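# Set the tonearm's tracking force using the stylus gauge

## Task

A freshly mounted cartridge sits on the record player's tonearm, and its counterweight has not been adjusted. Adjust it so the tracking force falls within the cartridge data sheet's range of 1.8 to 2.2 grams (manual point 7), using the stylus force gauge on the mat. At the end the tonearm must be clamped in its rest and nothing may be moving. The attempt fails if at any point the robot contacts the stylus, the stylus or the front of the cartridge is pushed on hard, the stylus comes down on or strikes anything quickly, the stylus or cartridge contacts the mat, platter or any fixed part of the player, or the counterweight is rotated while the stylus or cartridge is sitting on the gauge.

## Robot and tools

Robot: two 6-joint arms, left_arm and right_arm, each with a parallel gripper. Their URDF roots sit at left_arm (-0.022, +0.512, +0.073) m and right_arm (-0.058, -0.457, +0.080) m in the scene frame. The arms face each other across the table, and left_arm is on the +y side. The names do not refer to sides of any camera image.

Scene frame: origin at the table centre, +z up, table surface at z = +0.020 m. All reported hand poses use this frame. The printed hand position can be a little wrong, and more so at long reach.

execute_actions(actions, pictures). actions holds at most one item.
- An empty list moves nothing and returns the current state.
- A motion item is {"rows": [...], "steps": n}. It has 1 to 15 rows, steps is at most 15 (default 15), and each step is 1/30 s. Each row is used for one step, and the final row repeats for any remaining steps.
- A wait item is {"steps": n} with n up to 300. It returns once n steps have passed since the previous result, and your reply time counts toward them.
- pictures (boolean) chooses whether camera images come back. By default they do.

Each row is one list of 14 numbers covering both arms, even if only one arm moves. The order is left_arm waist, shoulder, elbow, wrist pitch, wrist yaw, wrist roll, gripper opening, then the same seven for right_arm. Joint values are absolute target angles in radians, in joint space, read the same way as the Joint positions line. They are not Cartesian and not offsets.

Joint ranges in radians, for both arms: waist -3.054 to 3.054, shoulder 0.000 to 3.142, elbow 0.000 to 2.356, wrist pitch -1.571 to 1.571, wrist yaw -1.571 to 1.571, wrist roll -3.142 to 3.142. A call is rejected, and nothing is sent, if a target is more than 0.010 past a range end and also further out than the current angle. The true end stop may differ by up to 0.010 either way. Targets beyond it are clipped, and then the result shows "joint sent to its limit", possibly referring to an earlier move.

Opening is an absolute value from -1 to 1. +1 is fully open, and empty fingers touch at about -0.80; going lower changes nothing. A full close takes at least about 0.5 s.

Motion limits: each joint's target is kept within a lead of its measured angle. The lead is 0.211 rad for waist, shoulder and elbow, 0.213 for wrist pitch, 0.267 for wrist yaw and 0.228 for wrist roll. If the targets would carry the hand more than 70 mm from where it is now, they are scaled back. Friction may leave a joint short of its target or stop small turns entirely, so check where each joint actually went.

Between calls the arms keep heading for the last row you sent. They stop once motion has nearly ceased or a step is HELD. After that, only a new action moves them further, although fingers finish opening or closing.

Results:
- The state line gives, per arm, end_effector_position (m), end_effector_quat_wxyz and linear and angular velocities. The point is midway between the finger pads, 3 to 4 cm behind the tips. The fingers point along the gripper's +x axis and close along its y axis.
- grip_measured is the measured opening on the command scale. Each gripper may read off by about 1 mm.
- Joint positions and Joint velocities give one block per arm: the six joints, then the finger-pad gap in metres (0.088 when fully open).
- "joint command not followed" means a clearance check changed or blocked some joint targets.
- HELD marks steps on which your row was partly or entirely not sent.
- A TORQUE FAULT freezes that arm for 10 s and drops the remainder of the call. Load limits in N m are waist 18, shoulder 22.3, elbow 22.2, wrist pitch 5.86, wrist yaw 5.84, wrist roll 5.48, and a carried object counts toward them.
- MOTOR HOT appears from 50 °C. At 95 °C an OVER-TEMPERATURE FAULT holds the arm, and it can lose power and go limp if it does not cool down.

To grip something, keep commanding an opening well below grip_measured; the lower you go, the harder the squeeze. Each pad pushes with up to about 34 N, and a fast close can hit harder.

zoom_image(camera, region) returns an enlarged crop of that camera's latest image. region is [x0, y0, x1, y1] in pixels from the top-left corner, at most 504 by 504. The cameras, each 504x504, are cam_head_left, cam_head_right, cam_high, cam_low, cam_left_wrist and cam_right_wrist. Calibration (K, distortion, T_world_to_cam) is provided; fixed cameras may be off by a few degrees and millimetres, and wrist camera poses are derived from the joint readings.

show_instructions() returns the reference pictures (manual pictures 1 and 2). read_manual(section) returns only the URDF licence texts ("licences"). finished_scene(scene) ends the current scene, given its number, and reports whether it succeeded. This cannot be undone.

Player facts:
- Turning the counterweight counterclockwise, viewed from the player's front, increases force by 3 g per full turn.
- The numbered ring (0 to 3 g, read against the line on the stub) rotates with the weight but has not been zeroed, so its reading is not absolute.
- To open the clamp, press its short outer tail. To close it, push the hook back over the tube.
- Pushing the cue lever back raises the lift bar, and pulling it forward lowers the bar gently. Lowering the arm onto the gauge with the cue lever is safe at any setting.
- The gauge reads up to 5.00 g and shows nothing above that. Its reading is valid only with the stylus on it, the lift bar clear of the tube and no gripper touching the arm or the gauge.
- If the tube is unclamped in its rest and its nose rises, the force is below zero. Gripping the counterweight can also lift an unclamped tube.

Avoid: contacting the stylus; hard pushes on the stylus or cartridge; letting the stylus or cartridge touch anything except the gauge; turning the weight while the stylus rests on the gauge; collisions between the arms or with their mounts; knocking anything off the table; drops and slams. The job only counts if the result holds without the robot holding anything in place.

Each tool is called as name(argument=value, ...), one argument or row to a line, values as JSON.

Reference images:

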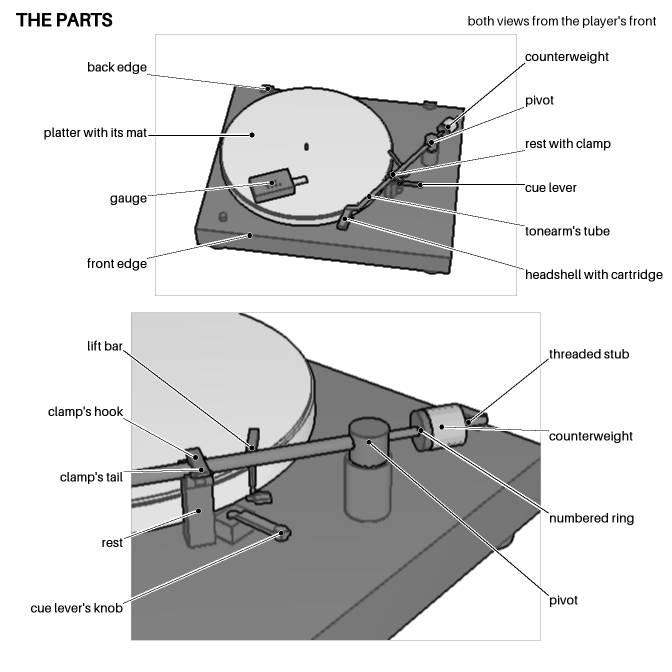

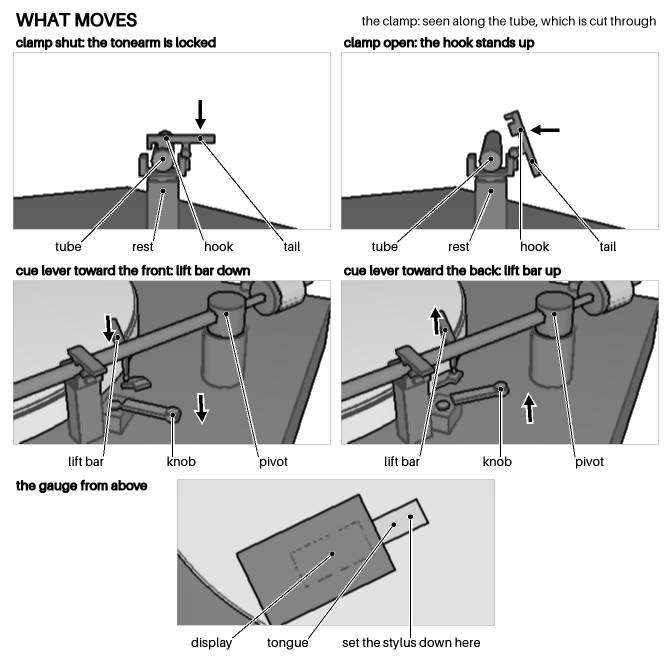

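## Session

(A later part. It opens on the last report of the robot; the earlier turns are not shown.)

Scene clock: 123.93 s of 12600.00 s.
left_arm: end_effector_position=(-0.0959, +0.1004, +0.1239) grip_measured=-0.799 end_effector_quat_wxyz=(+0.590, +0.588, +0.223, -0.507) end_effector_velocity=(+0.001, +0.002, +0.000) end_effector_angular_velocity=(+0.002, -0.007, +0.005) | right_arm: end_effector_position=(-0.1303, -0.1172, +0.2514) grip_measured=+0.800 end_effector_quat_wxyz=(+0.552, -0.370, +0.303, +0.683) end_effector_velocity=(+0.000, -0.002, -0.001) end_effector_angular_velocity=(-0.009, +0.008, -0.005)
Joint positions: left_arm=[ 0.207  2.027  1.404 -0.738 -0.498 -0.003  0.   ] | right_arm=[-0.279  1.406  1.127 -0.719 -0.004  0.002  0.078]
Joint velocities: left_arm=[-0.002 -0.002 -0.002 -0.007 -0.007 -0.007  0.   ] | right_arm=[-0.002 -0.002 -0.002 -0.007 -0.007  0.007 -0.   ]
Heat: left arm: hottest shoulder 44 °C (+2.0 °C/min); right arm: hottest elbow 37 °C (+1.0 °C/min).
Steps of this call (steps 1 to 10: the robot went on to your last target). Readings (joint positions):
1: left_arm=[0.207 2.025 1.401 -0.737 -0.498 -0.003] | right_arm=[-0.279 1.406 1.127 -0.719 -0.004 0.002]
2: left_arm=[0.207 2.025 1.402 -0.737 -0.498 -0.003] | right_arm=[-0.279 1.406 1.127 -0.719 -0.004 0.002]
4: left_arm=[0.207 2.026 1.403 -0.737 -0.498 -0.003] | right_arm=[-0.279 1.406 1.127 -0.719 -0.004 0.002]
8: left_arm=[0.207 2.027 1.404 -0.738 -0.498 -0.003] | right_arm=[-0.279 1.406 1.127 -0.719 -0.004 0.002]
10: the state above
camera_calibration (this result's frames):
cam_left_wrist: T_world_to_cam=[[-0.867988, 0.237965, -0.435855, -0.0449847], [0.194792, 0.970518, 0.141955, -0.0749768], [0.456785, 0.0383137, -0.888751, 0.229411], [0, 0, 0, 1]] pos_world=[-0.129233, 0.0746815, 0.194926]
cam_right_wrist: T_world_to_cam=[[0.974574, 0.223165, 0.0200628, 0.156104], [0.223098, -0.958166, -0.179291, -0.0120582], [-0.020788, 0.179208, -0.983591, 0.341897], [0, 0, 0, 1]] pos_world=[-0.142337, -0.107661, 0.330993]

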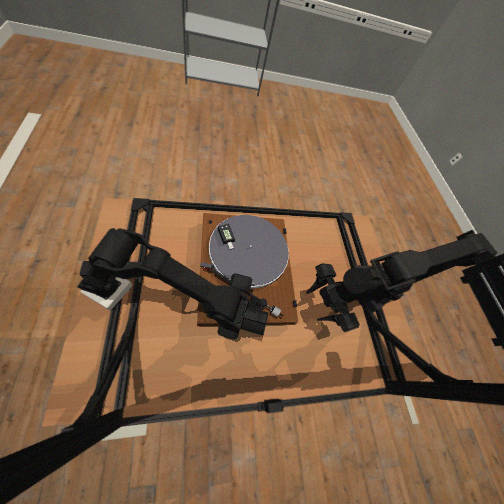

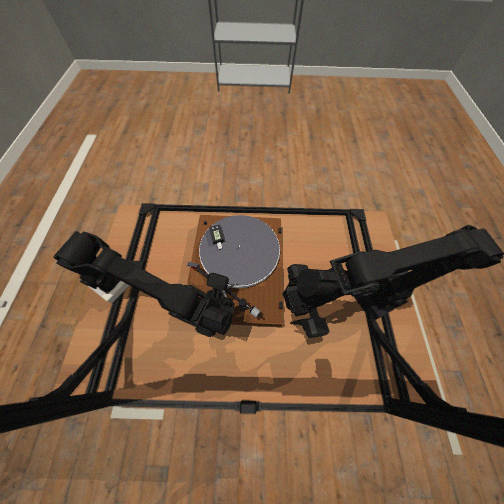

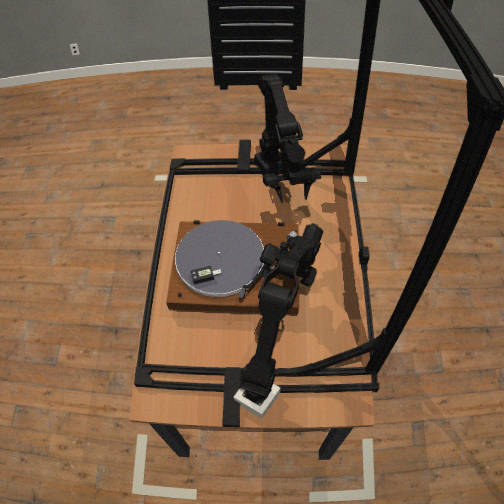

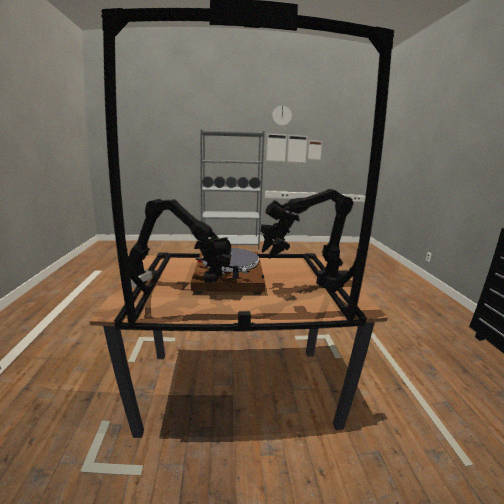

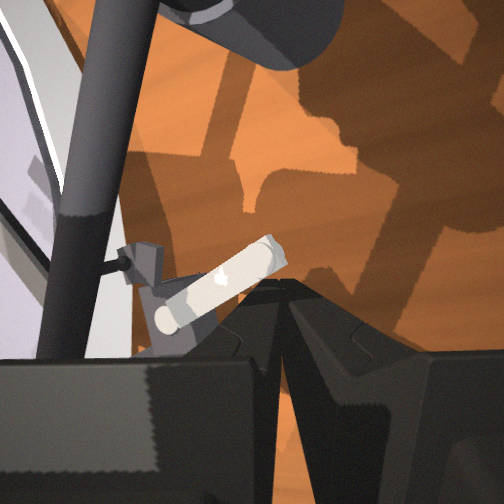

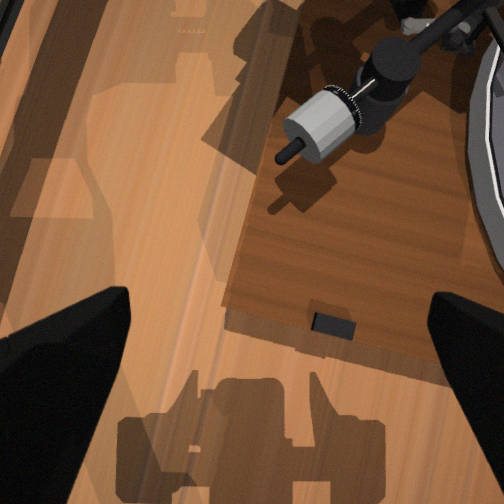

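Lever is moving. Continue.

execute_actions(
  actions=[
    {"rows": [[0.216,2.04,1.43,-0.742,-0.5,0,-0.9,-0.277,1.4,1.12,-0.72,0,0,0.8],[0.22,2.048,1.443,-0.746,-0.5,0,-0.9,-0.277,1.4,1.12,-0.72,0,0,0.8],[0.224,2.056,1.456,-0.75,-0.5,0,-0.9,-0.277,1.4,1.12,-0.72,0,0,0.8],[0.228,2.064,1.469,-0.754,-0.5,0,-0.9,-0.277,1.4,1.12,-0.72,0,0,0.8],[0.232,2.072,1.482,-0.758,-0.5,0,-0.9,-0.277,1.4,1.12,-0.72,0,0,0.8],[0.236,2.08,1.495,-0.762,-0.5,0,-0.9,-0.277,1.4,1.12,-0.72,0,0,0.8]], "steps": 15},
  ],
  pictures=false,
)

execute_actions(
  actions=[
    {"steps": 10},
  ],
)

Scene clock: 129.17 s of 12600.00 s.
left_arm: end_effector_position=(-0.0929, +0.0883, +0.1250) grip_measured=-0.799 end_effector_quat_wxyz=(+0.592, +0.586, +0.231, -0.503) end_effector_velocity=(-0.002, -0.000, +0.003) end_effector_angular_velocity=(-0.013, +0.001, +0.013) | right_arm: end_effector_position=(-0.1303, -0.1173, +0.2514) grip_measured=+0.800 end_effector_quat_wxyz=(+0.552, -0.370, +0.303, +0.683) end_effector_velocity=(+0.002, -0.002, -0.001) end_effector_angular_velocity=(-0.008, +0.001, +0.003)
Joint positions: left_arm=[ 0.226  2.069  1.475 -0.771 -0.492 -0.002  0.   ] | right_arm=[-0.279  1.405  1.127 -0.719 -0.004  0.002  0.078]
Joint velocities: left_arm=[-0.007 -0.002  0.007 -0.007 -0.007 -0.022  0.   ] | right_arm=[-0.007 -0.002 -0.002 -0.007 -0.007 -0.007  0.   ]
Heat: left arm: hottest shoulder 44 °C (+2.0 °C/min); right arm: hottest elbow 37 °C (+1.0 °C/min).
Steps of this call (steps 1 to 15: the robot went on to your last target; steps 16 to 90: nothing new was sent; then 1.73 s passed at rest; steps 91 to 105: all 15 steps of this action). Readings (joint positions):
91: left_arm=[0.208 2.028 1.407 -0.740 -0.498 -0.002] | right_arm=[-0.279 1.405 1.127 -0.719 -0.004 0.002]
92: left_arm=[0.208 2.031 1.412 -0.743 -0.498 -0.002] | right_arm=[-0.279 1.405 1.127 -0.719 -0.004 0.002]
94: left_arm=[0.212 2.041 1.429 -0.750 -0.498 -0.002] | right_arm=[-0.279 1.405 1.127 -0.719 -0.004 0.002]
98: left_arm=[0.226 2.065 1.468 -0.762 -0.492 -0.002] | right_arm=[-0.279 1.405 1.127 -0.719 -0.004 0.002]
105: the state above

Scene clock: 129.50 s of 12600.00 s.
left_arm: end_effector_position=(-0.0929, +0.0883, +0.1251) grip_measured=-0.799 end_effector_quat_wxyz=(+0.592, +0.587, +0.231, -0.503) end_effector_velocity=(-0.003, -0.002, +0.001) end_effector_angular_velocity=(-0.018, +0.018, +0.015) | right_arm: end_effector_position=(-0.1303, -0.1173, +0.2514) grip_measured=+0.800 end_effector_quat_wxyz=(+0.552, -0.370, +0.303, +0.683) end_effector_velocity=(-0.003, -0.004, -0.003) end_effector_angular_velocity=(-0.015, +0.012, +0.021)
Joint positions: left_arm=[ 0.226  2.069  1.475 -0.772 -0.492 -0.002  0.   ] | right_arm=[-0.279  1.405  1.127 -0.719 -0.004  0.002  0.078]
Joint velocities: left_arm=[-0.002 -0.002  0.002  0.007  0.007 -0.022  0.   ] | right_arm=[ 0.002 -0.002 -0.007 -0.007 -0.022 -0.007 -0.   ]
Heat: left arm: hottest shoulder 44 °C (+2.0 °C/min); right arm: hottest elbow 37 °C (+1.0 °C/min).
Steps of this call (steps 1 to 10: the robot went on to your last target). Readings (joint positions):
1: left_arm=[0.226 2.069 1.475 -0.771 -0.492 -0.002] | right_arm=[-0.279 1.405 1.127 -0.719 -0.004 0.002]
2: left_arm=[0.226 2.069 1.475 -0.771 -0.492 -0.002] | right_arm=[-0.279 1.405 1.127 -0.719 -0.004 0.002]
4: left_arm=[0.226 2.069 1.475 -0.771 -0.492 -0.002] | right_arm=[-0.279 1.405 1.127 -0.719 -0.004 0.002]
8: left_arm=[0.226 2.069 1.475 -0.772 -0.492 -0.002] | right_arm=[-0.279 1.405 1.127 -0.719 -0.004 0.002]
10: the state above
camera_calibration (this result's frames):
cam_left_wrist: T_world_to_cam=[[-0.873593, 0.226199, -0.430893, -0.0390945], [0.179119, 0.97271, 0.147483, -0.0663484], [0.452494, 0.0516589, -0.89027, 0.228199], [0, 0, 0, 1]] pos_world=[-0.125527, 0.0615924, 0.196099]
cam_right_wrist: T_world_to_cam=[[0.974574, 0.223165, 0.0200628, 0.156106], [0.223098, -0.958166, -0.179291, -0.0121589], [-0.020788, 0.179208, -0.983591, 0.341898], [0, 0, 0, 1]] pos_world=[-0.142317, -0.107759, 0.330976]

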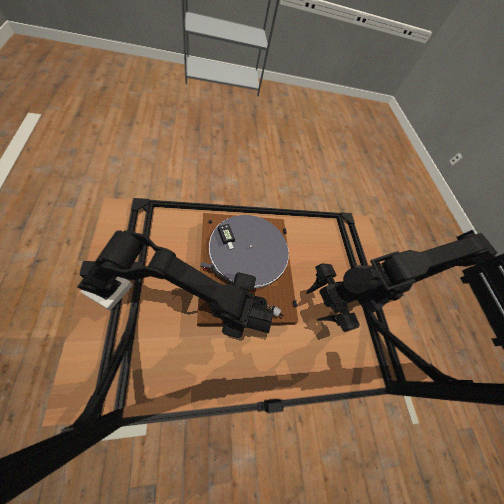

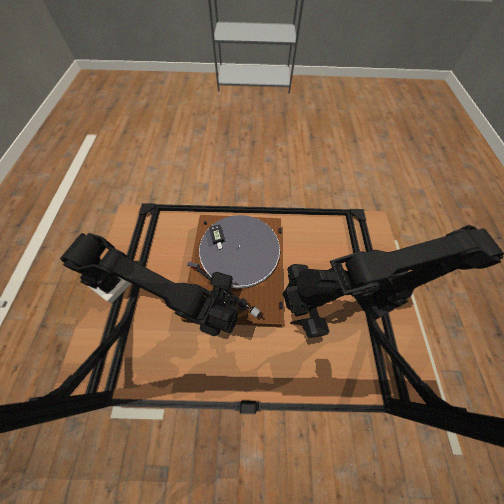

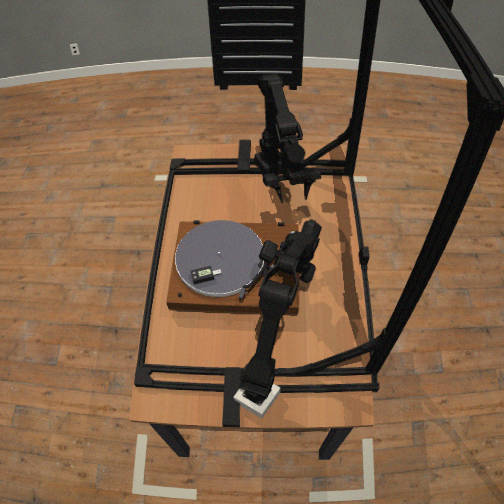

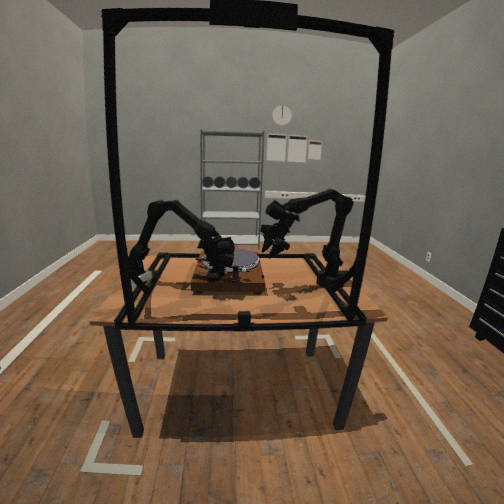

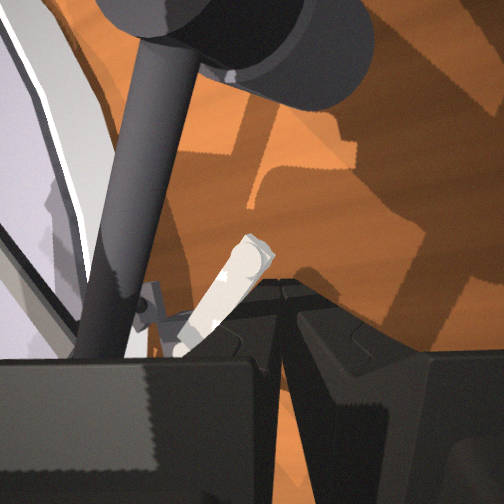

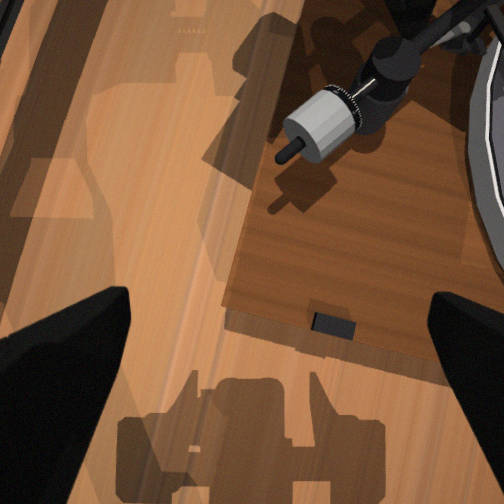

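execute_actions(
  actions=[
    {"rows": [[0.2,2.0,1.40,-0.73,-0.5,0,-0.9,-0.277,1.4,1.12,-0.72,0,0,0.8]], "steps": 10},
  ],
  pictures=false,
)

execute_actions(
  actions=[
    {"rows": [[0.19,1.86,1.56,-1.03,-0.5,0,-0.9,-0.277,1.4,1.12,-0.72,0,0,0.8]], "steps": 12},
  ],
  pictures=false,
)

execute_actions(
  actions=[
    {"rows": [[0.579,1.86,1.78,-1.404,0,-2.503,-0.19,-0.277,1.4,1.12,-0.72,0,0,0.8]], "steps": 15},
  ],
  pictures=false,
)

execute_actions(
  actions=[
    {"steps": 25},
  ],
  pictures=false,
)

execute_actions(
  actions=[
    {"rows": [[0.579,1.907,1.74,-1.404,0,-2.503,-0.19,-0.277,1.4,1.12,-0.72,0,0,0.8]], "steps": 15},
  ],
)

Scene clock: 148.93 s of 12600.00 s.
left_arm: end_effector_position=(-0.0996, +0.0966, +0.1326) grip_measured=-0.799 end_effector_quat_wxyz=(+0.595, +0.578, +0.218, -0.515) end_effector_velocity=(+0.002, +0.011, -0.006) end_effector_angular_velocity=(+0.029, -0.002, +0.002) | right_arm: end_effector_position=(-0.1303, -0.1174, +0.2513) grip_measured=+0.800 end_effector_quat_wxyz=(+0.552, -0.370, +0.303, +0.683) end_effector_velocity=(-0.002, -0.002, -0.001) end_effector_angular_velocity=(-0.012, +0.020, +0.003)
Joint positions: left_arm=[ 0.202  2.012  1.414 -0.733 -0.498 -0.002  0.   ] | right_arm=[-0.279  1.405  1.126 -0.719 -0.004  0.002  0.078]
Joint velocities: left_arm=[-0.002 -0.012 -0.037 -0.007  0.007 -0.007  0.   ] | right_arm=[-0.002 -0.002 -0.002 -0.007 -0.022  0.007 -0.   ]
Heat: left arm: hottest shoulder 45 °C (+3.0 °C/min); right arm: hottest elbow 37 °C (+1.0 °C/min).
Steps of this call (steps 1 to 15: the robot went on to your last target; steps 16 to 90: nothing new was sent; then 16.10 s passed at rest; steps 91 to 100: all 10 steps of this action). Readings (joint positions):
91: left_arm=[0.225 2.061 1.463 -0.759 -0.494 -0.002] | right_arm=[-0.279 1.405 1.126 -0.719 -0.004 0.002]
92: left_arm=[0.221 2.051 1.447 -0.747 -0.497 -0.002] | right_arm=[-0.279 1.405 1.126 -0.719 -0.004 0.002]
94: left_arm=[0.212 2.033 1.426 -0.742 -0.498 -0.002] | right_arm=[-0.279 1.405 1.126 -0.719 -0.004 0.002]
98: left_arm=[0.202 2.015 1.416 -0.734 -0.498 -0.002] | right_arm=[-0.279 1.405 1.126 -0.719 -0.004 0.002]
100: the state above

Scene clock: 149.33 s of 12600.00 s.
left_arm: end_effector_position=(-0.0954, +0.1170, +0.2233) grip_measured=-0.799 end_effector_quat_wxyz=(+0.597, +0.574, +0.212, -0.519) end_effector_velocity=(+0.010, +0.016, -0.042) end_effector_angular_velocity=(+0.203, -0.102, +0.002) | right_arm: end_effector_position=(-0.1303, -0.1174, +0.2513) grip_measured=+0.800 end_effector_quat_wxyz=(+0.552, -0.370, +0.303, +0.683) end_effector_velocity=(-0.002, -0.002, -0.001) end_effector_angular_velocity=(-0.012, +0.020, +0.003)
Joint positions: left_arm=[ 0.193  1.853  1.558 -1.024 -0.501 -0.002  0.   ] | right_arm=[-0.279  1.405  1.126 -0.719 -0.004  0.002  0.078]
Joint velocities: left_arm=[ 0.002  0.105  0.007 -0.125 -0.022  0.007  0.   ] | right_arm=[-0.002 -0.002 -0.002 -0.007 -0.022  0.007 -0.   ]
Heat: left arm: hottest shoulder 45 °C (+3.0 °C/min); right arm: hottest elbow 37 °C (+1.0 °C/min).
Steps of this call (steps 1 to 12: all 12 steps of this action). Readings (joint positions):
1: left_arm=[0.202 2.000 1.430 -0.771 -0.497 -0.002] | right_arm=[-0.279 1.405 1.126 -0.719 -0.004 0.002]
2: left_arm=[0.200 1.988 1.448 -0.831 -0.497 -0.002] | right_arm=[-0.279 1.405 1.126 -0.719 -0.004 0.002]
4: left_arm=[0.197 1.943 1.489 -0.928 -0.497 -0.002] | right_arm=[-0.279 1.405 1.126 -0.719 -0.004 0.002]
8: left_arm=[0.193 1.859 1.551 -1.000 -0.501 -0.002] | right_arm=[-0.279 1.405 1.126 -0.719 -0.004 0.002]
12: the state above

Scene clock: 149.83 s of 12600.00 s.
left_arm: end_effector_position=(-0.0136, +0.1502, +0.2495) grip_measured=-0.193 end_effector_quat_wxyz=(+0.688, +0.173, +0.668, -0.225) end_effector_velocity=(-0.017, +0.002, +0.007) end_effector_angular_velocity=(-0.016, +0.190, +1.901) | right_arm: end_effector_position=(-0.1303, -0.1174, +0.2513) grip_measured=+0.800 end_effector_quat_wxyz=(+0.552, -0.370, +0.303, +0.683) end_effector_velocity=(+0.001, -0.002, +0.001) end_effector_angular_velocity=(-0.002, -0.003, -0.008)
Joint positions: left_arm=[ 0.579  1.86   1.768 -1.4   -0.005 -0.976  0.03 ] | right_arm=[-0.279  1.405  1.126 -0.719 -0.004  0.002  0.078]
Joint velocities: left_arm=[-0.032 -0.007  0.017 -0.022  0.037 -1.941  0.002] | right_arm=[ 0.002 -0.007 -0.002 -0.007  0.007  0.007 -0.   ]
Heat: left arm: hottest shoulder 45 °C (+3.0 °C/min); right arm: hottest elbow 37 °C (+1.0 °C/min).
Steps of this call (steps 1 to 15: all 15 steps of this action). Readings (joint positions):
1: left_arm=[0.208 1.861 1.594 -1.082 -0.427 -0.053] | right_arm=[-0.279 1.405 1.126 -0.719 -0.004 0.002]
2: left_arm=[0.249 1.874 1.640 -1.145 -0.339 -0.119] | right_arm=[-0.279 1.405 1.126 -0.719 -0.004 0.002]
4: left_arm=[0.361 1.878 1.711 -1.255 -0.188 -0.250] | right_arm=[-0.279 1.405 1.126 -0.719 -0.004 0.002]
8: left_arm=[0.565 1.860 1.764 -1.369 -0.056 -0.516] | right_arm=[-0.279 1.405 1.126 -0.719 -0.004 0.002]
15: the state above

Scene clock: 150.67 s of 12600.00 s.
left_arm: end_effector_position=(-0.0142, +0.1505, +0.2497) grip_measured=-0.190 end_effector_quat_wxyz=(-0.623, +0.338, -0.645, -0.287) end_effector_velocity=(+0.002, +0.005, -0.000) end_effector_angular_velocity=(+0.021, +0.010, +0.401) | right_arm: end_effector_position=(-0.1303, -0.1174, +0.2513) grip_measured=+0.800 end_effector_quat_wxyz=(+0.552, -0.370, +0.303, +0.683) end_effector_velocity=(+0.000, -0.002, -0.003) end_effector_angular_velocity=(-0.012, -0.000, +0.008)
Joint positions: left_arm=[ 0.579  1.86   1.769 -1.402 -0.002 -2.465  0.03 ] | right_arm=[-0.279  1.405  1.126 -0.719 -0.004  0.002  0.078]
Joint velocities: left_arm=[-0.002 -0.002 -0.002 -0.022 -0.022 -0.403 -0.   ] | right_arm=[-0.002  0.002 -0.002 -0.007 -0.007 -0.007 -0.   ]
Heat: left arm: hottest shoulder 45 °C (+3.0 °C/min); right arm: hottest elbow 37 °C (+1.0 °C/min).
Steps of this call (steps 1 to 25: the robot went on to your last target). Readings (joint positions):
1: left_arm=[0.579 1.860 1.769 -1.400 -0.004 -1.042] | right_arm=[-0.279 1.405 1.126 -0.719 -0.004 0.002]
2: left_arm=[0.579 1.860 1.769 -1.401 -0.004 -1.108] | right_arm=[-0.279 1.405 1.126 -0.719 -0.004 0.002]
4: left_arm=[0.579 1.860 1.769 -1.402 -0.003 -1.239] | right_arm=[-0.279 1.405 1.126 -0.719 -0.004 0.002]
8: left_arm=[0.579 1.860 1.769 -1.402 -0.002 -1.504] | right_arm=[-0.279 1.405 1.126 -0.719 -0.004 0.002]
25: the state above

Scene clock: 151.17 s of 12600.00 s.
left_arm: end_effector_position=(-0.0142, +0.1521, +0.2291) grip_measured=-0.190 end_effector_quat_wxyz=(-0.628, +0.327, -0.630, -0.319) end_effector_velocity=(+0.000, +0.002, +0.000) end_effector_angular_velocity=(+0.007, -0.007, +0.005) | right_arm: end_effector_position=(-0.1303, -0.1174, +0.2513) grip_measured=+0.800 end_effector_quat_wxyz=(+0.552, -0.370, +0.303, +0.683) end_effector_velocity=(-0.002, -0.002, -0.001) end_effector_angular_velocity=(-0.010, +0.013, +0.016)
Joint positions: left_arm=[ 0.579  1.904  1.747 -1.403 -0.002 -2.499  0.03 ] | right_arm=[-0.279  1.405  1.126 -0.719 -0.004  0.002  0.078]
Joint velocities: left_arm=[-0.002 -0.002 -0.002 -0.007 -0.007 -0.007 -0.   ] | right_arm=[-0.002 -0.002 -0.002 -0.007 -0.022 -0.007 -0.   ]
Heat: left arm: hottest shoulder 45 °C (+3.0 °C/min); right arm: hottest elbow 37 °C (+1.0 °C/min).
Steps of this call (steps 1 to 15: all 15 steps of this action). Readings (joint positions):
1: left_arm=[0.579 1.864 1.768 -1.403 -0.002 -2.475] | right_arm=[-0.279 1.405 1.126 -0.719 -0.004 0.002]
2: left_arm=[0.579 1.869 1.767 -1.403 -0.002 -2.483] | right_arm=[-0.279 1.405 1.126 -0.719 -0.004 0.002]
4: left_arm=[0.579 1.881 1.760 -1.403 -0.002 -2.491] | right_arm=[-0.279 1.405 1.126 -0.719 -0.004 0.002]
8: left_arm=[0.579 1.902 1.748 -1.403 -0.002 -2.497] | right_arm=[-0.279 1.405 1.126 -0.719 -0.004 0.002]
15: the state above
camera_calibration (this result's frames):
cam_left_wrist: T_world_to_cam=[[0.799733, -0.598392, 0.0485075, 0.0993958], [-0.568937, -0.729608, 0.379451, 0.0372939], [-0.191669, -0.331058, -0.923939, 0.338616], [0, 0, 0, 1]] pos_world=[0.00663013, 0.198789, 0.293888]
cam_right_wrist: T_world_to_cam=[[0.974499, 0.223476, 0.0202698, 0.156083], [0.223442, -0.958086, -0.179288, -0.0122062], [-0.0206465, 0.179245, -0.983588, 0.341922], [0, 0, 0, 1]] pos_world=[-0.142316, -0.107863, 0.330958]

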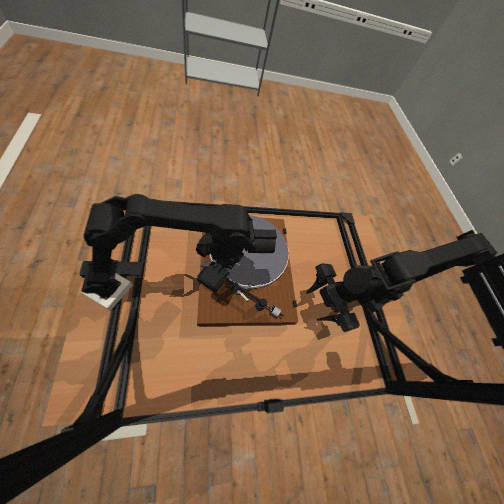

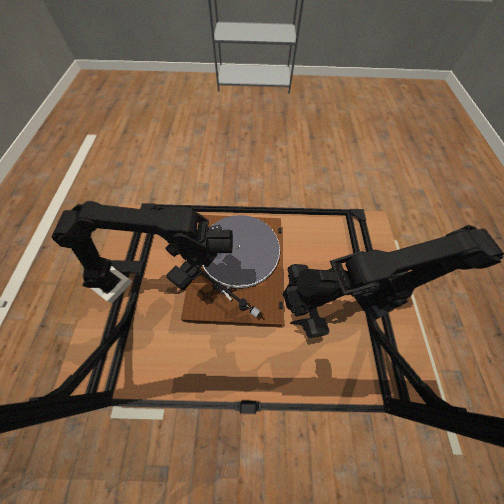

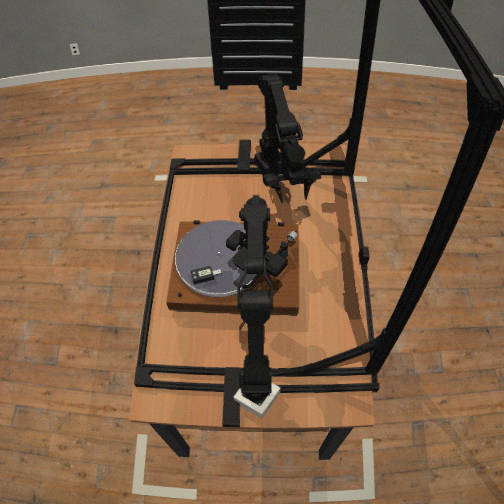

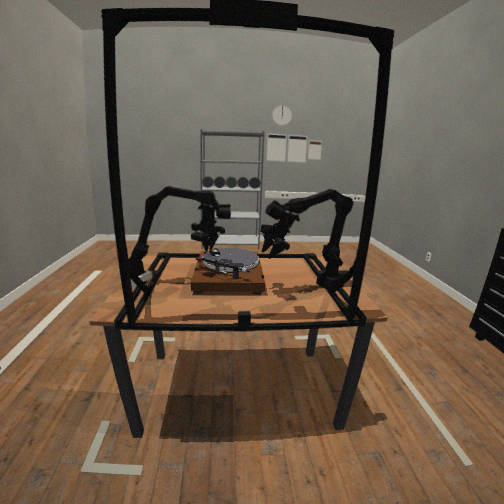

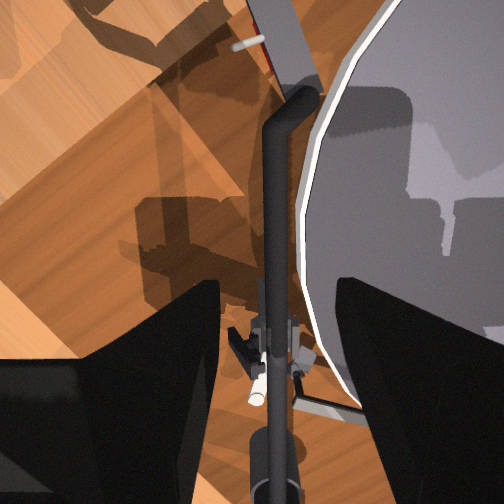

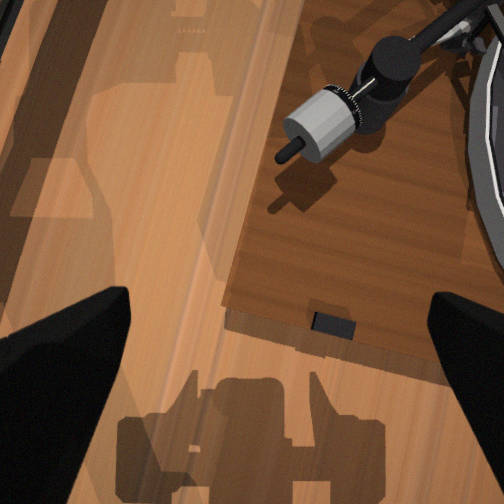

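execute_actions(
  actions=[
    {"rows": [[0.579,1.91,1.69,-1.35,0,-2.503,-0.19,-0.277,1.4,1.12,-0.72,0,0,0.8],[0.579,1.91,1.69,-1.35,0,-2.503,-0.19,-0.277,1.4,1.12,-0.72,0,0,0.8],[0.579,1.91,1.69,-1.35,0,-2.503,-0.19,-0.277,1.4,1.12,-0.72,0,0,0.8],[0.579,1.912,1.63,-1.29,0,-2.503,-0.19,-0.277,1.4,1.12,-0.72,0,0,0.8],[0.579,1.912,1.63,-1.29,0,-2.503,-0.19,-0.277,1.4,1.12,-0.72,0,0,0.8],[0.579,1.912,1.63,-1.29,0,-2.503,-0.19,-0.277,1.4,1.12,-0.72,0,0,0.8],[0.579,1.914,1.575,-1.235,0,-2.503,-0.19,-0.277,1.4,1.12,-0.72,0,0,0.8],[0.579,1.914,1.575,-1.235,0,-2.503,-0.19,-0.277,1.4,1.12,-0.72,0,0,0.8],[0.579,1.914,1.575,-1.235,0,-2.503,-0.19,-0.277,1.4,1.12,-0.72,0,0,0.8],[0.579,1.917,1.518,-1.18,0,-2.503,-0.19,-0.277,1.4,1.12,-0.72,0,0,0.8]], "steps": 15},
  ],
  pictures=false,
)

execute_actions(
  actions=[
    {"steps": 12},
  ],
)

Scene clock: 160.07 s of 12600.00 s.
left_arm: end_effector_position=(-0.0143, +0.1543, +0.1712) grip_measured=-0.190 end_effector_quat_wxyz=(-0.630, +0.322, -0.628, -0.325) end_effector_velocity=(+0.002, +0.001, -0.030) end_effector_angular_velocity=(-0.007, -0.008, +0.010) | right_arm: end_effector_position=(-0.1303, -0.1174, +0.2512) grip_measured=+0.800 end_effector_quat_wxyz=(+0.552, -0.370, +0.303, +0.683) end_effector_velocity=(+0.001, -0.005, -0.003) end_effector_angular_velocity=(-0.022, -0.002, +0.008)
Joint positions: left_arm=[ 0.579  1.915  1.532 -1.192 -0.002 -2.499  0.03 ] | right_arm=[-0.279  1.405  1.126 -0.719 -0.004  0.002  0.078]
Joint velocities: left_arm=[ 0.002  0.007 -0.11   0.125 -0.007 -0.007  0.   ] | right_arm=[-0.002 -0.002 -0.002 -0.022 -0.007 -0.007 -0.   ]
Heat: left arm: hottest shoulder 45 °C (+3.0 °C/min); right arm: hottest elbow 37 °C (+1.0 °C/min).
Steps of this call (steps 1 to 15: the robot went on to your last target; steps 16 to 90: nothing new was sent; then 5.40 s passed at rest; steps 91 to 105: all 15 steps of this action). Readings (joint positions):
91: left_arm=[0.579 1.904 1.739 -1.393 -0.002 -2.499] | right_arm=[-0.279 1.405 1.126 -0.719 -0.004 0.002]
92: left_arm=[0.579 1.904 1.729 -1.380 -0.002 -2.499] | right_arm=[-0.279 1.405 1.126 -0.719 -0.004 0.002]
94: left_arm=[0.579 1.904 1.702 -1.349 -0.002 -2.499] | right_arm=[-0.279 1.405 1.126 -0.719 -0.004 0.002]
98: left_arm=[0.579 1.906 1.627 -1.277 -0.002 -2.499] | right_arm=[-0.279 1.405 1.126 -0.719 -0.004 0.002]
105: the state above

Scene clock: 160.47 s of 12600.00 s.
left_arm: end_effector_position=(-0.0143, +0.1532, +0.1700) grip_measured=-0.190 end_effector_quat_wxyz=(-0.629, +0.324, -0.628, -0.323) end_effector_velocity=(+0.000, -0.001, +0.002) end_effector_angular_velocity=(-0.012, -0.008, +0.020) | right_arm: end_effector_position=(-0.1303, -0.1174, +0.2512) grip_measured=+0.800 end_effector_quat_wxyz=(+0.552, -0.370, +0.303, +0.683) end_effector_velocity=(-0.002, -0.003, +0.001) end_effector_angular_velocity=(-0.009, +0.029, -0.009)
Joint positions: left_arm=[ 0.579  1.915  1.528 -1.182 -0.002 -2.499  0.03 ] | right_arm=[-0.279  1.405  1.126 -0.719 -0.004  0.002  0.078]
Joint velocities: left_arm=[-0.002 -0.007 -0.002  0.007 -0.007 -0.022 -0.   ] | right_arm=[-0.002 -0.007 -0.002 -0.007 -0.022  0.022  0.   ]
Heat: left arm: hottest shoulder 45 °C (+3.0 °C/min); right arm: hottest elbow 37 °C (+1.0 °C/min).
Steps of this call (steps 1 to 12: the robot went on to your last target). Readings (joint positions):
1: left_arm=[0.579 1.915 1.530 -1.189 -0.002 -2.499] | right_arm=[-0.279 1.405 1.126 -0.719 -0.004 0.002]
2: left_arm=[0.579 1.915 1.529 -1.187 -0.002 -2.499] | right_arm=[-0.279 1.405 1.126 -0.719 -0.004 0.002]
4: left_arm=[0.579 1.915 1.529 -1.184 -0.002 -2.499] | right_arm=[-0.279 1.405 1.126 -0.719 -0.004 0.002]
8: left_arm=[0.579 1.915 1.528 -1.183 -0.002 -2.499] | right_arm=[-0.279 1.405 1.126 -0.719 -0.004 0.002]
12: the state above
camera_calibration (this result's frames):
cam_left_wrist: T_world_to_cam=[[0.799972, -0.598538, 0.0423966, 0.10404], [-0.568575, -0.733552, 0.372323, 0.0623617], [-0.19175, -0.321954, -0.927134, 0.283561], [0, 0, 0, 1]] pos_world=[0.00660125, 0.199311, 0.23527]
cam_right_wrist: T_world_to_cam=[[0.974497, 0.223484, 0.020263, 0.156089], [0.223456, -0.958153, -0.178913, -0.0124042], [-0.0205691, 0.178878, -0.983656, 0.34178], [0, 0, 0, 1]] pos_world=[-0.142307, -0.107906, 0.330812]

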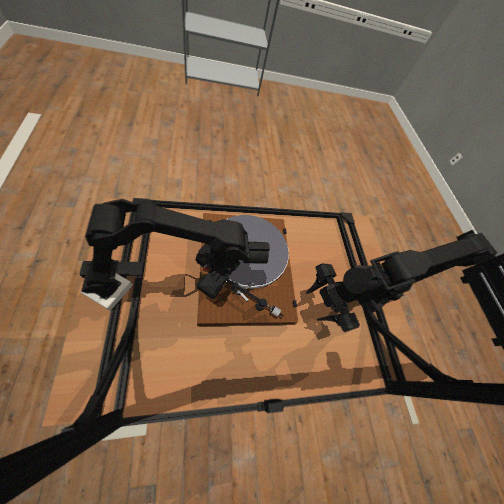

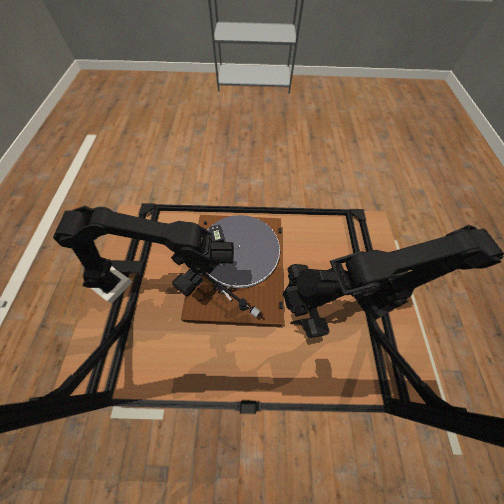

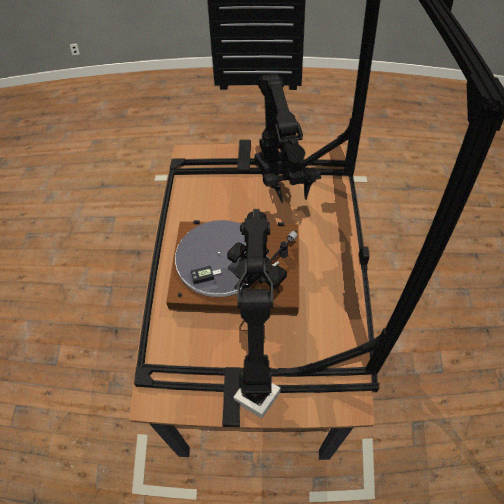

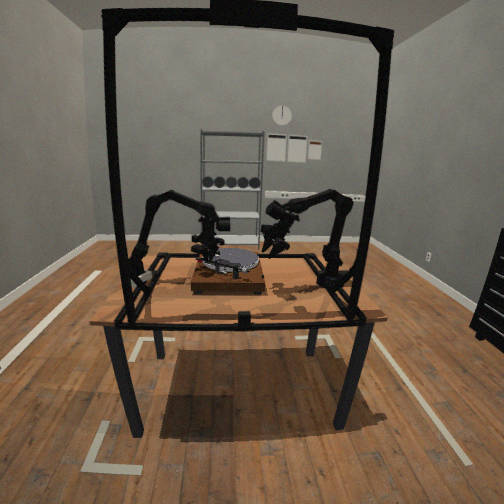

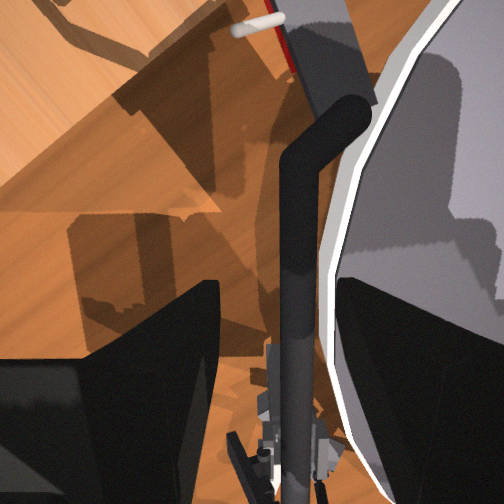

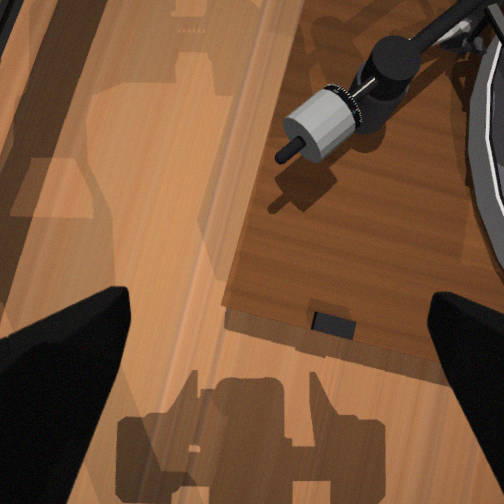

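execute_actions(
  actions=[
    {"rows": [[0.592,1.932,1.555,-1.187,0,-2.447,-0.19,-0.277,1.4,1.12,-0.72,0,0,0.8],[0.592,1.932,1.555,-1.187,0,-2.447,-0.19,-0.277,1.4,1.12,-0.72,0,0,0.8],[0.592,1.932,1.555,-1.187,0,-2.447,-0.19,-0.277,1.4,1.12,-0.72,0,0,0.8],[0.592,1.932,1.555,-1.187,0,-2.447,-0.19,-0.277,1.4,1.12,-0.72,0,0,0.8],[0.605,1.949,1.58,-1.193,0,-2.39,-0.19,-0.277,1.4,1.12,-0.72,0,0,0.8],[0.605,1.949,1.58,-1.193,0,-2.39,-0.19,-0.277,1.4,1.12,-0.72,0,0,0.8],[0.605,1.949,1.58,-1.193,0,-2.39,-0.19,-0.277,1.4,1.12,-0.72,0,0,0.8],[0.605,1.949,1.58,-1.193,0,-2.39,-0.19,-0.277,1.4,1.12,-0.72,0,0,0.8],[0.618,1.966,1.603,-1.2,0,-2.337,-0.19,-0.277,1.4,1.12,-0.72,0,0,0.8],[0.618,1.966,1.603,-1.2,0,-2.337,-0.19,-0.277,1.4,1.12,-0.72,0,0,0.8],[0.618,1.966,1.603,-1.2,0,-2.337,-0.19,-0.277,1.4,1.12,-0.72,0,0,0.8],[0.618,1.966,1.603,-1.2,0,-2.337,-0.19,-0.277,1.4,1.12,-0.72,0,0,0.8],[0.63,1.983,1.627,-1.207,0,-2.281,-0.19,-0.277,1.4,1.12,-0.72,0,0,0.8]], "steps": 15},
  ],
  pictures=false,
)

execute_actions(
  actions=[
    {"steps": 10},
  ],
)

Scene clock: 177.20 s of 12600.00 s.
left_arm: end_effector_position=(-0.0009, +0.1414, +0.1713) grip_measured=-0.188 end_effector_quat_wxyz=(-0.649, +0.274, -0.653, -0.277) end_effector_velocity=(-0.000, -0.005, -0.000) end_effector_angular_velocity=(+0.062, +0.027, -0.293) | right_arm: end_effector_position=(-0.1302, -0.1176, +0.2511) grip_measured=+0.800 end_effector_quat_wxyz=(+0.552, -0.370, +0.303, +0.683) end_effector_velocity=(-0.004, -0.003, -0.001) end_effector_angular_velocity=(-0.014, +0.032, +0.011)
Joint positions: left_arm=[ 0.618  1.965  1.603 -1.21   0.008 -2.311  0.03 ] | right_arm=[-0.279  1.405  1.126 -0.719 -0.004  0.002  0.078]
Joint velocities: left_arm=[ 0.007  0.076  0.105 -0.095  0.022  0.3    0.   ] | right_arm=[-0.002 -0.002 -0.002 -0.007 -0.037  0.007 -0.   ]
Heat: left arm: hottest shoulder 45 °C (+2.0 °C/min); right arm: hottest elbow 37 °C (+0.0 °C/min).
Steps of this call (steps 1 to 30: the robot went on to your last target; steps 31 to 90: nothing new was sent; then 13.23 s passed at rest; steps 91 to 105: all 15 steps of this action). Readings (joint positions):
91: left_arm=[0.579 1.916 1.529 -1.182 -0.001 -2.490] | right_arm=[-0.279 1.405 1.126 -0.719 -0.004 0.002]
92: left_arm=[0.581 1.918 1.531 -1.183 -0.001 -2.479] | right_arm=[-0.279 1.405 1.126 -0.719 -0.004 0.002]
94: left_arm=[0.585 1.920 1.537 -1.183 -0.001 -2.465] | right_arm=[-0.279 1.405 1.126 -0.719 -0.004 0.002]
98: left_arm=[0.598 1.935 1.561 -1.190 -0.001 -2.411] | right_arm=[-0.279 1.405 1.126 -0.719 -0.004 0.002]
105: the state above

Scene clock: 177.53 s of 12600.00 s.
left_arm: end_effector_position=(-0.0010, +0.1409, +0.1713) grip_measured=-0.187 end_effector_quat_wxyz=(-0.652, +0.265, -0.657, -0.271) end_effector_velocity=(+0.002, +0.006, -0.003) end_effector_angular_velocity=(+0.033, -0.020, -0.010) | right_arm: end_effector_position=(-0.1302, -0.1176, +0.2511) grip_measured=+0.800 end_effector_quat_wxyz=(+0.552, -0.370, +0.303, +0.683) end_effector_velocity=(+0.003, -0.004, -0.001) end_effector_angular_velocity=(-0.016, -0.006, -0.013)
Joint positions: left_arm=[ 0.618  1.971  1.61  -1.216  0.01  -2.286  0.03 ] | right_arm=[-0.279  1.405  1.126 -0.719 -0.004  0.002  0.078]
Joint velocities: left_arm=[-0.002  0.007 -0.002 -0.022 -0.022  0.007 -0.   ] | right_arm=[-0.002 -0.007 -0.002 -0.022  0.007  0.007 -0.   ]
Heat: left arm: hottest shoulder 45 °C (+2.0 °C/min); right arm: hottest elbow 37 °C (+0.0 °C/min).
Steps of this call (steps 1 to 10: the robot went on to your last target). Readings (joint positions):
1: left_arm=[0.618 1.967 1.605 -1.213 0.009 -2.303] | right_arm=[-0.279 1.405 1.126 -0.719 -0.004 0.002]
2: left_arm=[0.618 1.969 1.607 -1.214 0.009 -2.298] | right_arm=[-0.279 1.405 1.126 -0.719 -0.004 0.002]
4: left_arm=[0.618 1.970 1.608 -1.215 0.009 -2.291] | right_arm=[-0.279 1.405 1.126 -0.719 -0.004 0.002]
8: left_arm=[0.618 1.971 1.609 -1.216 0.010 -2.287] | right_arm=[-0.279 1.405 1.126 -0.719 -0.004 0.002]
10: the state above
camera_calibration (this result's frames):
cam_left_wrist: T_world_to_cam=[[0.685572, -0.727432, 0.0288768, 0.106347], [-0.68188, -0.627737, 0.375481, 0.0448681], [-0.25501, -0.27711, -0.92638, 0.276793], [0, 0, 0, 1]] pos_world=[0.0282708, 0.182228, 0.236497]
cam_right_wrist: T_world_to_cam=[[0.974495, 0.223491, 0.0202562, 0.156096], [0.22347, -0.95822, -0.178538, -0.012682], [-0.0204918, 0.178511, -0.983725, 0.341734], [0, 0, 0, 1]] pos_world=[-0.142278, -0.108041, 0.330746]

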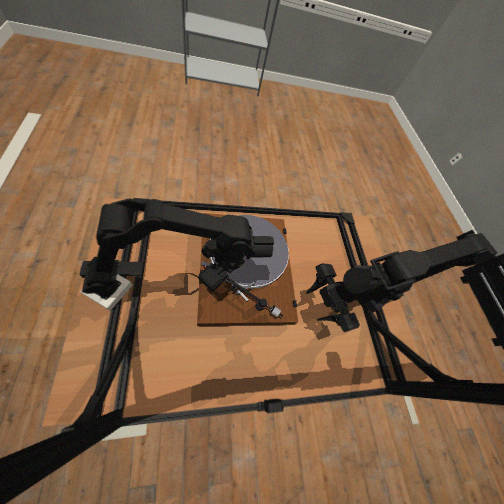

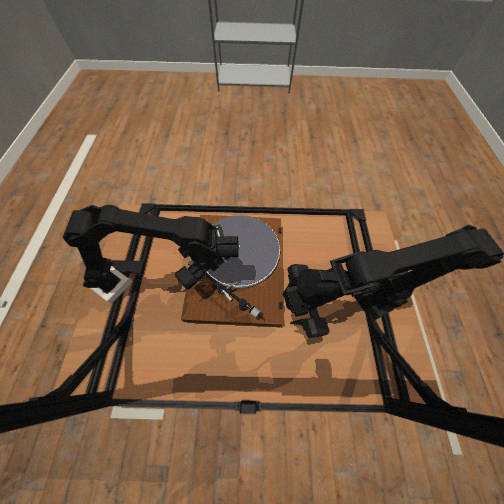

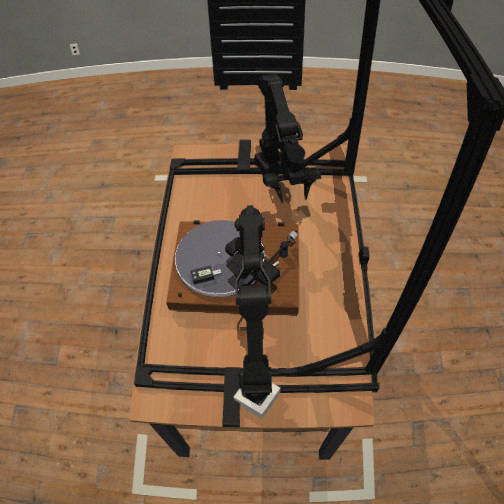

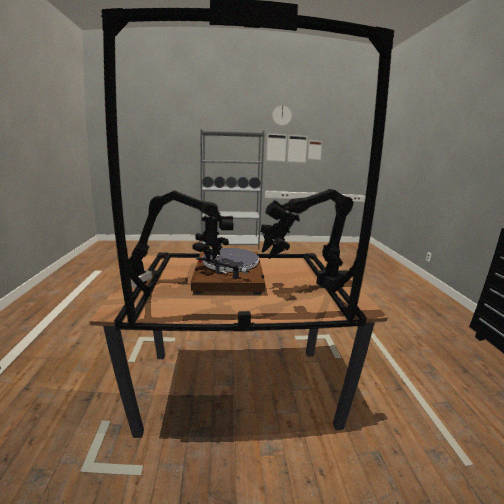

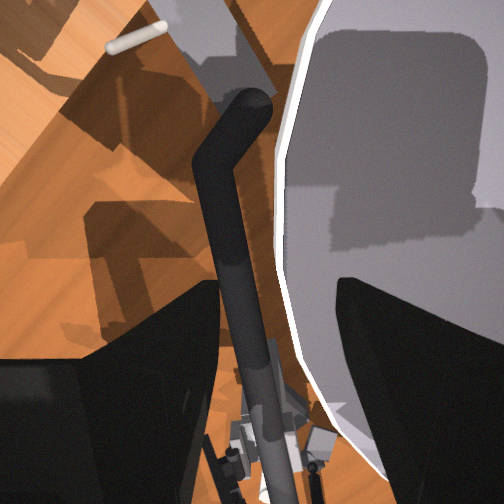

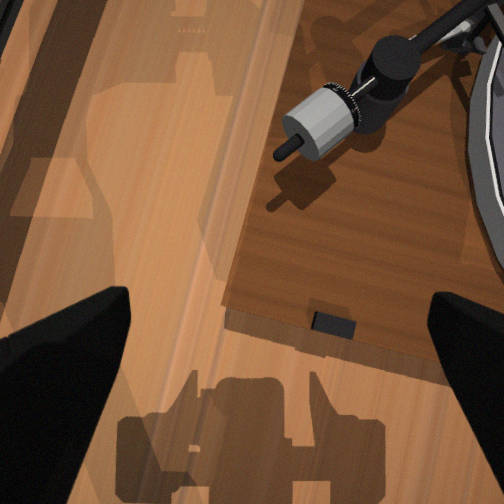

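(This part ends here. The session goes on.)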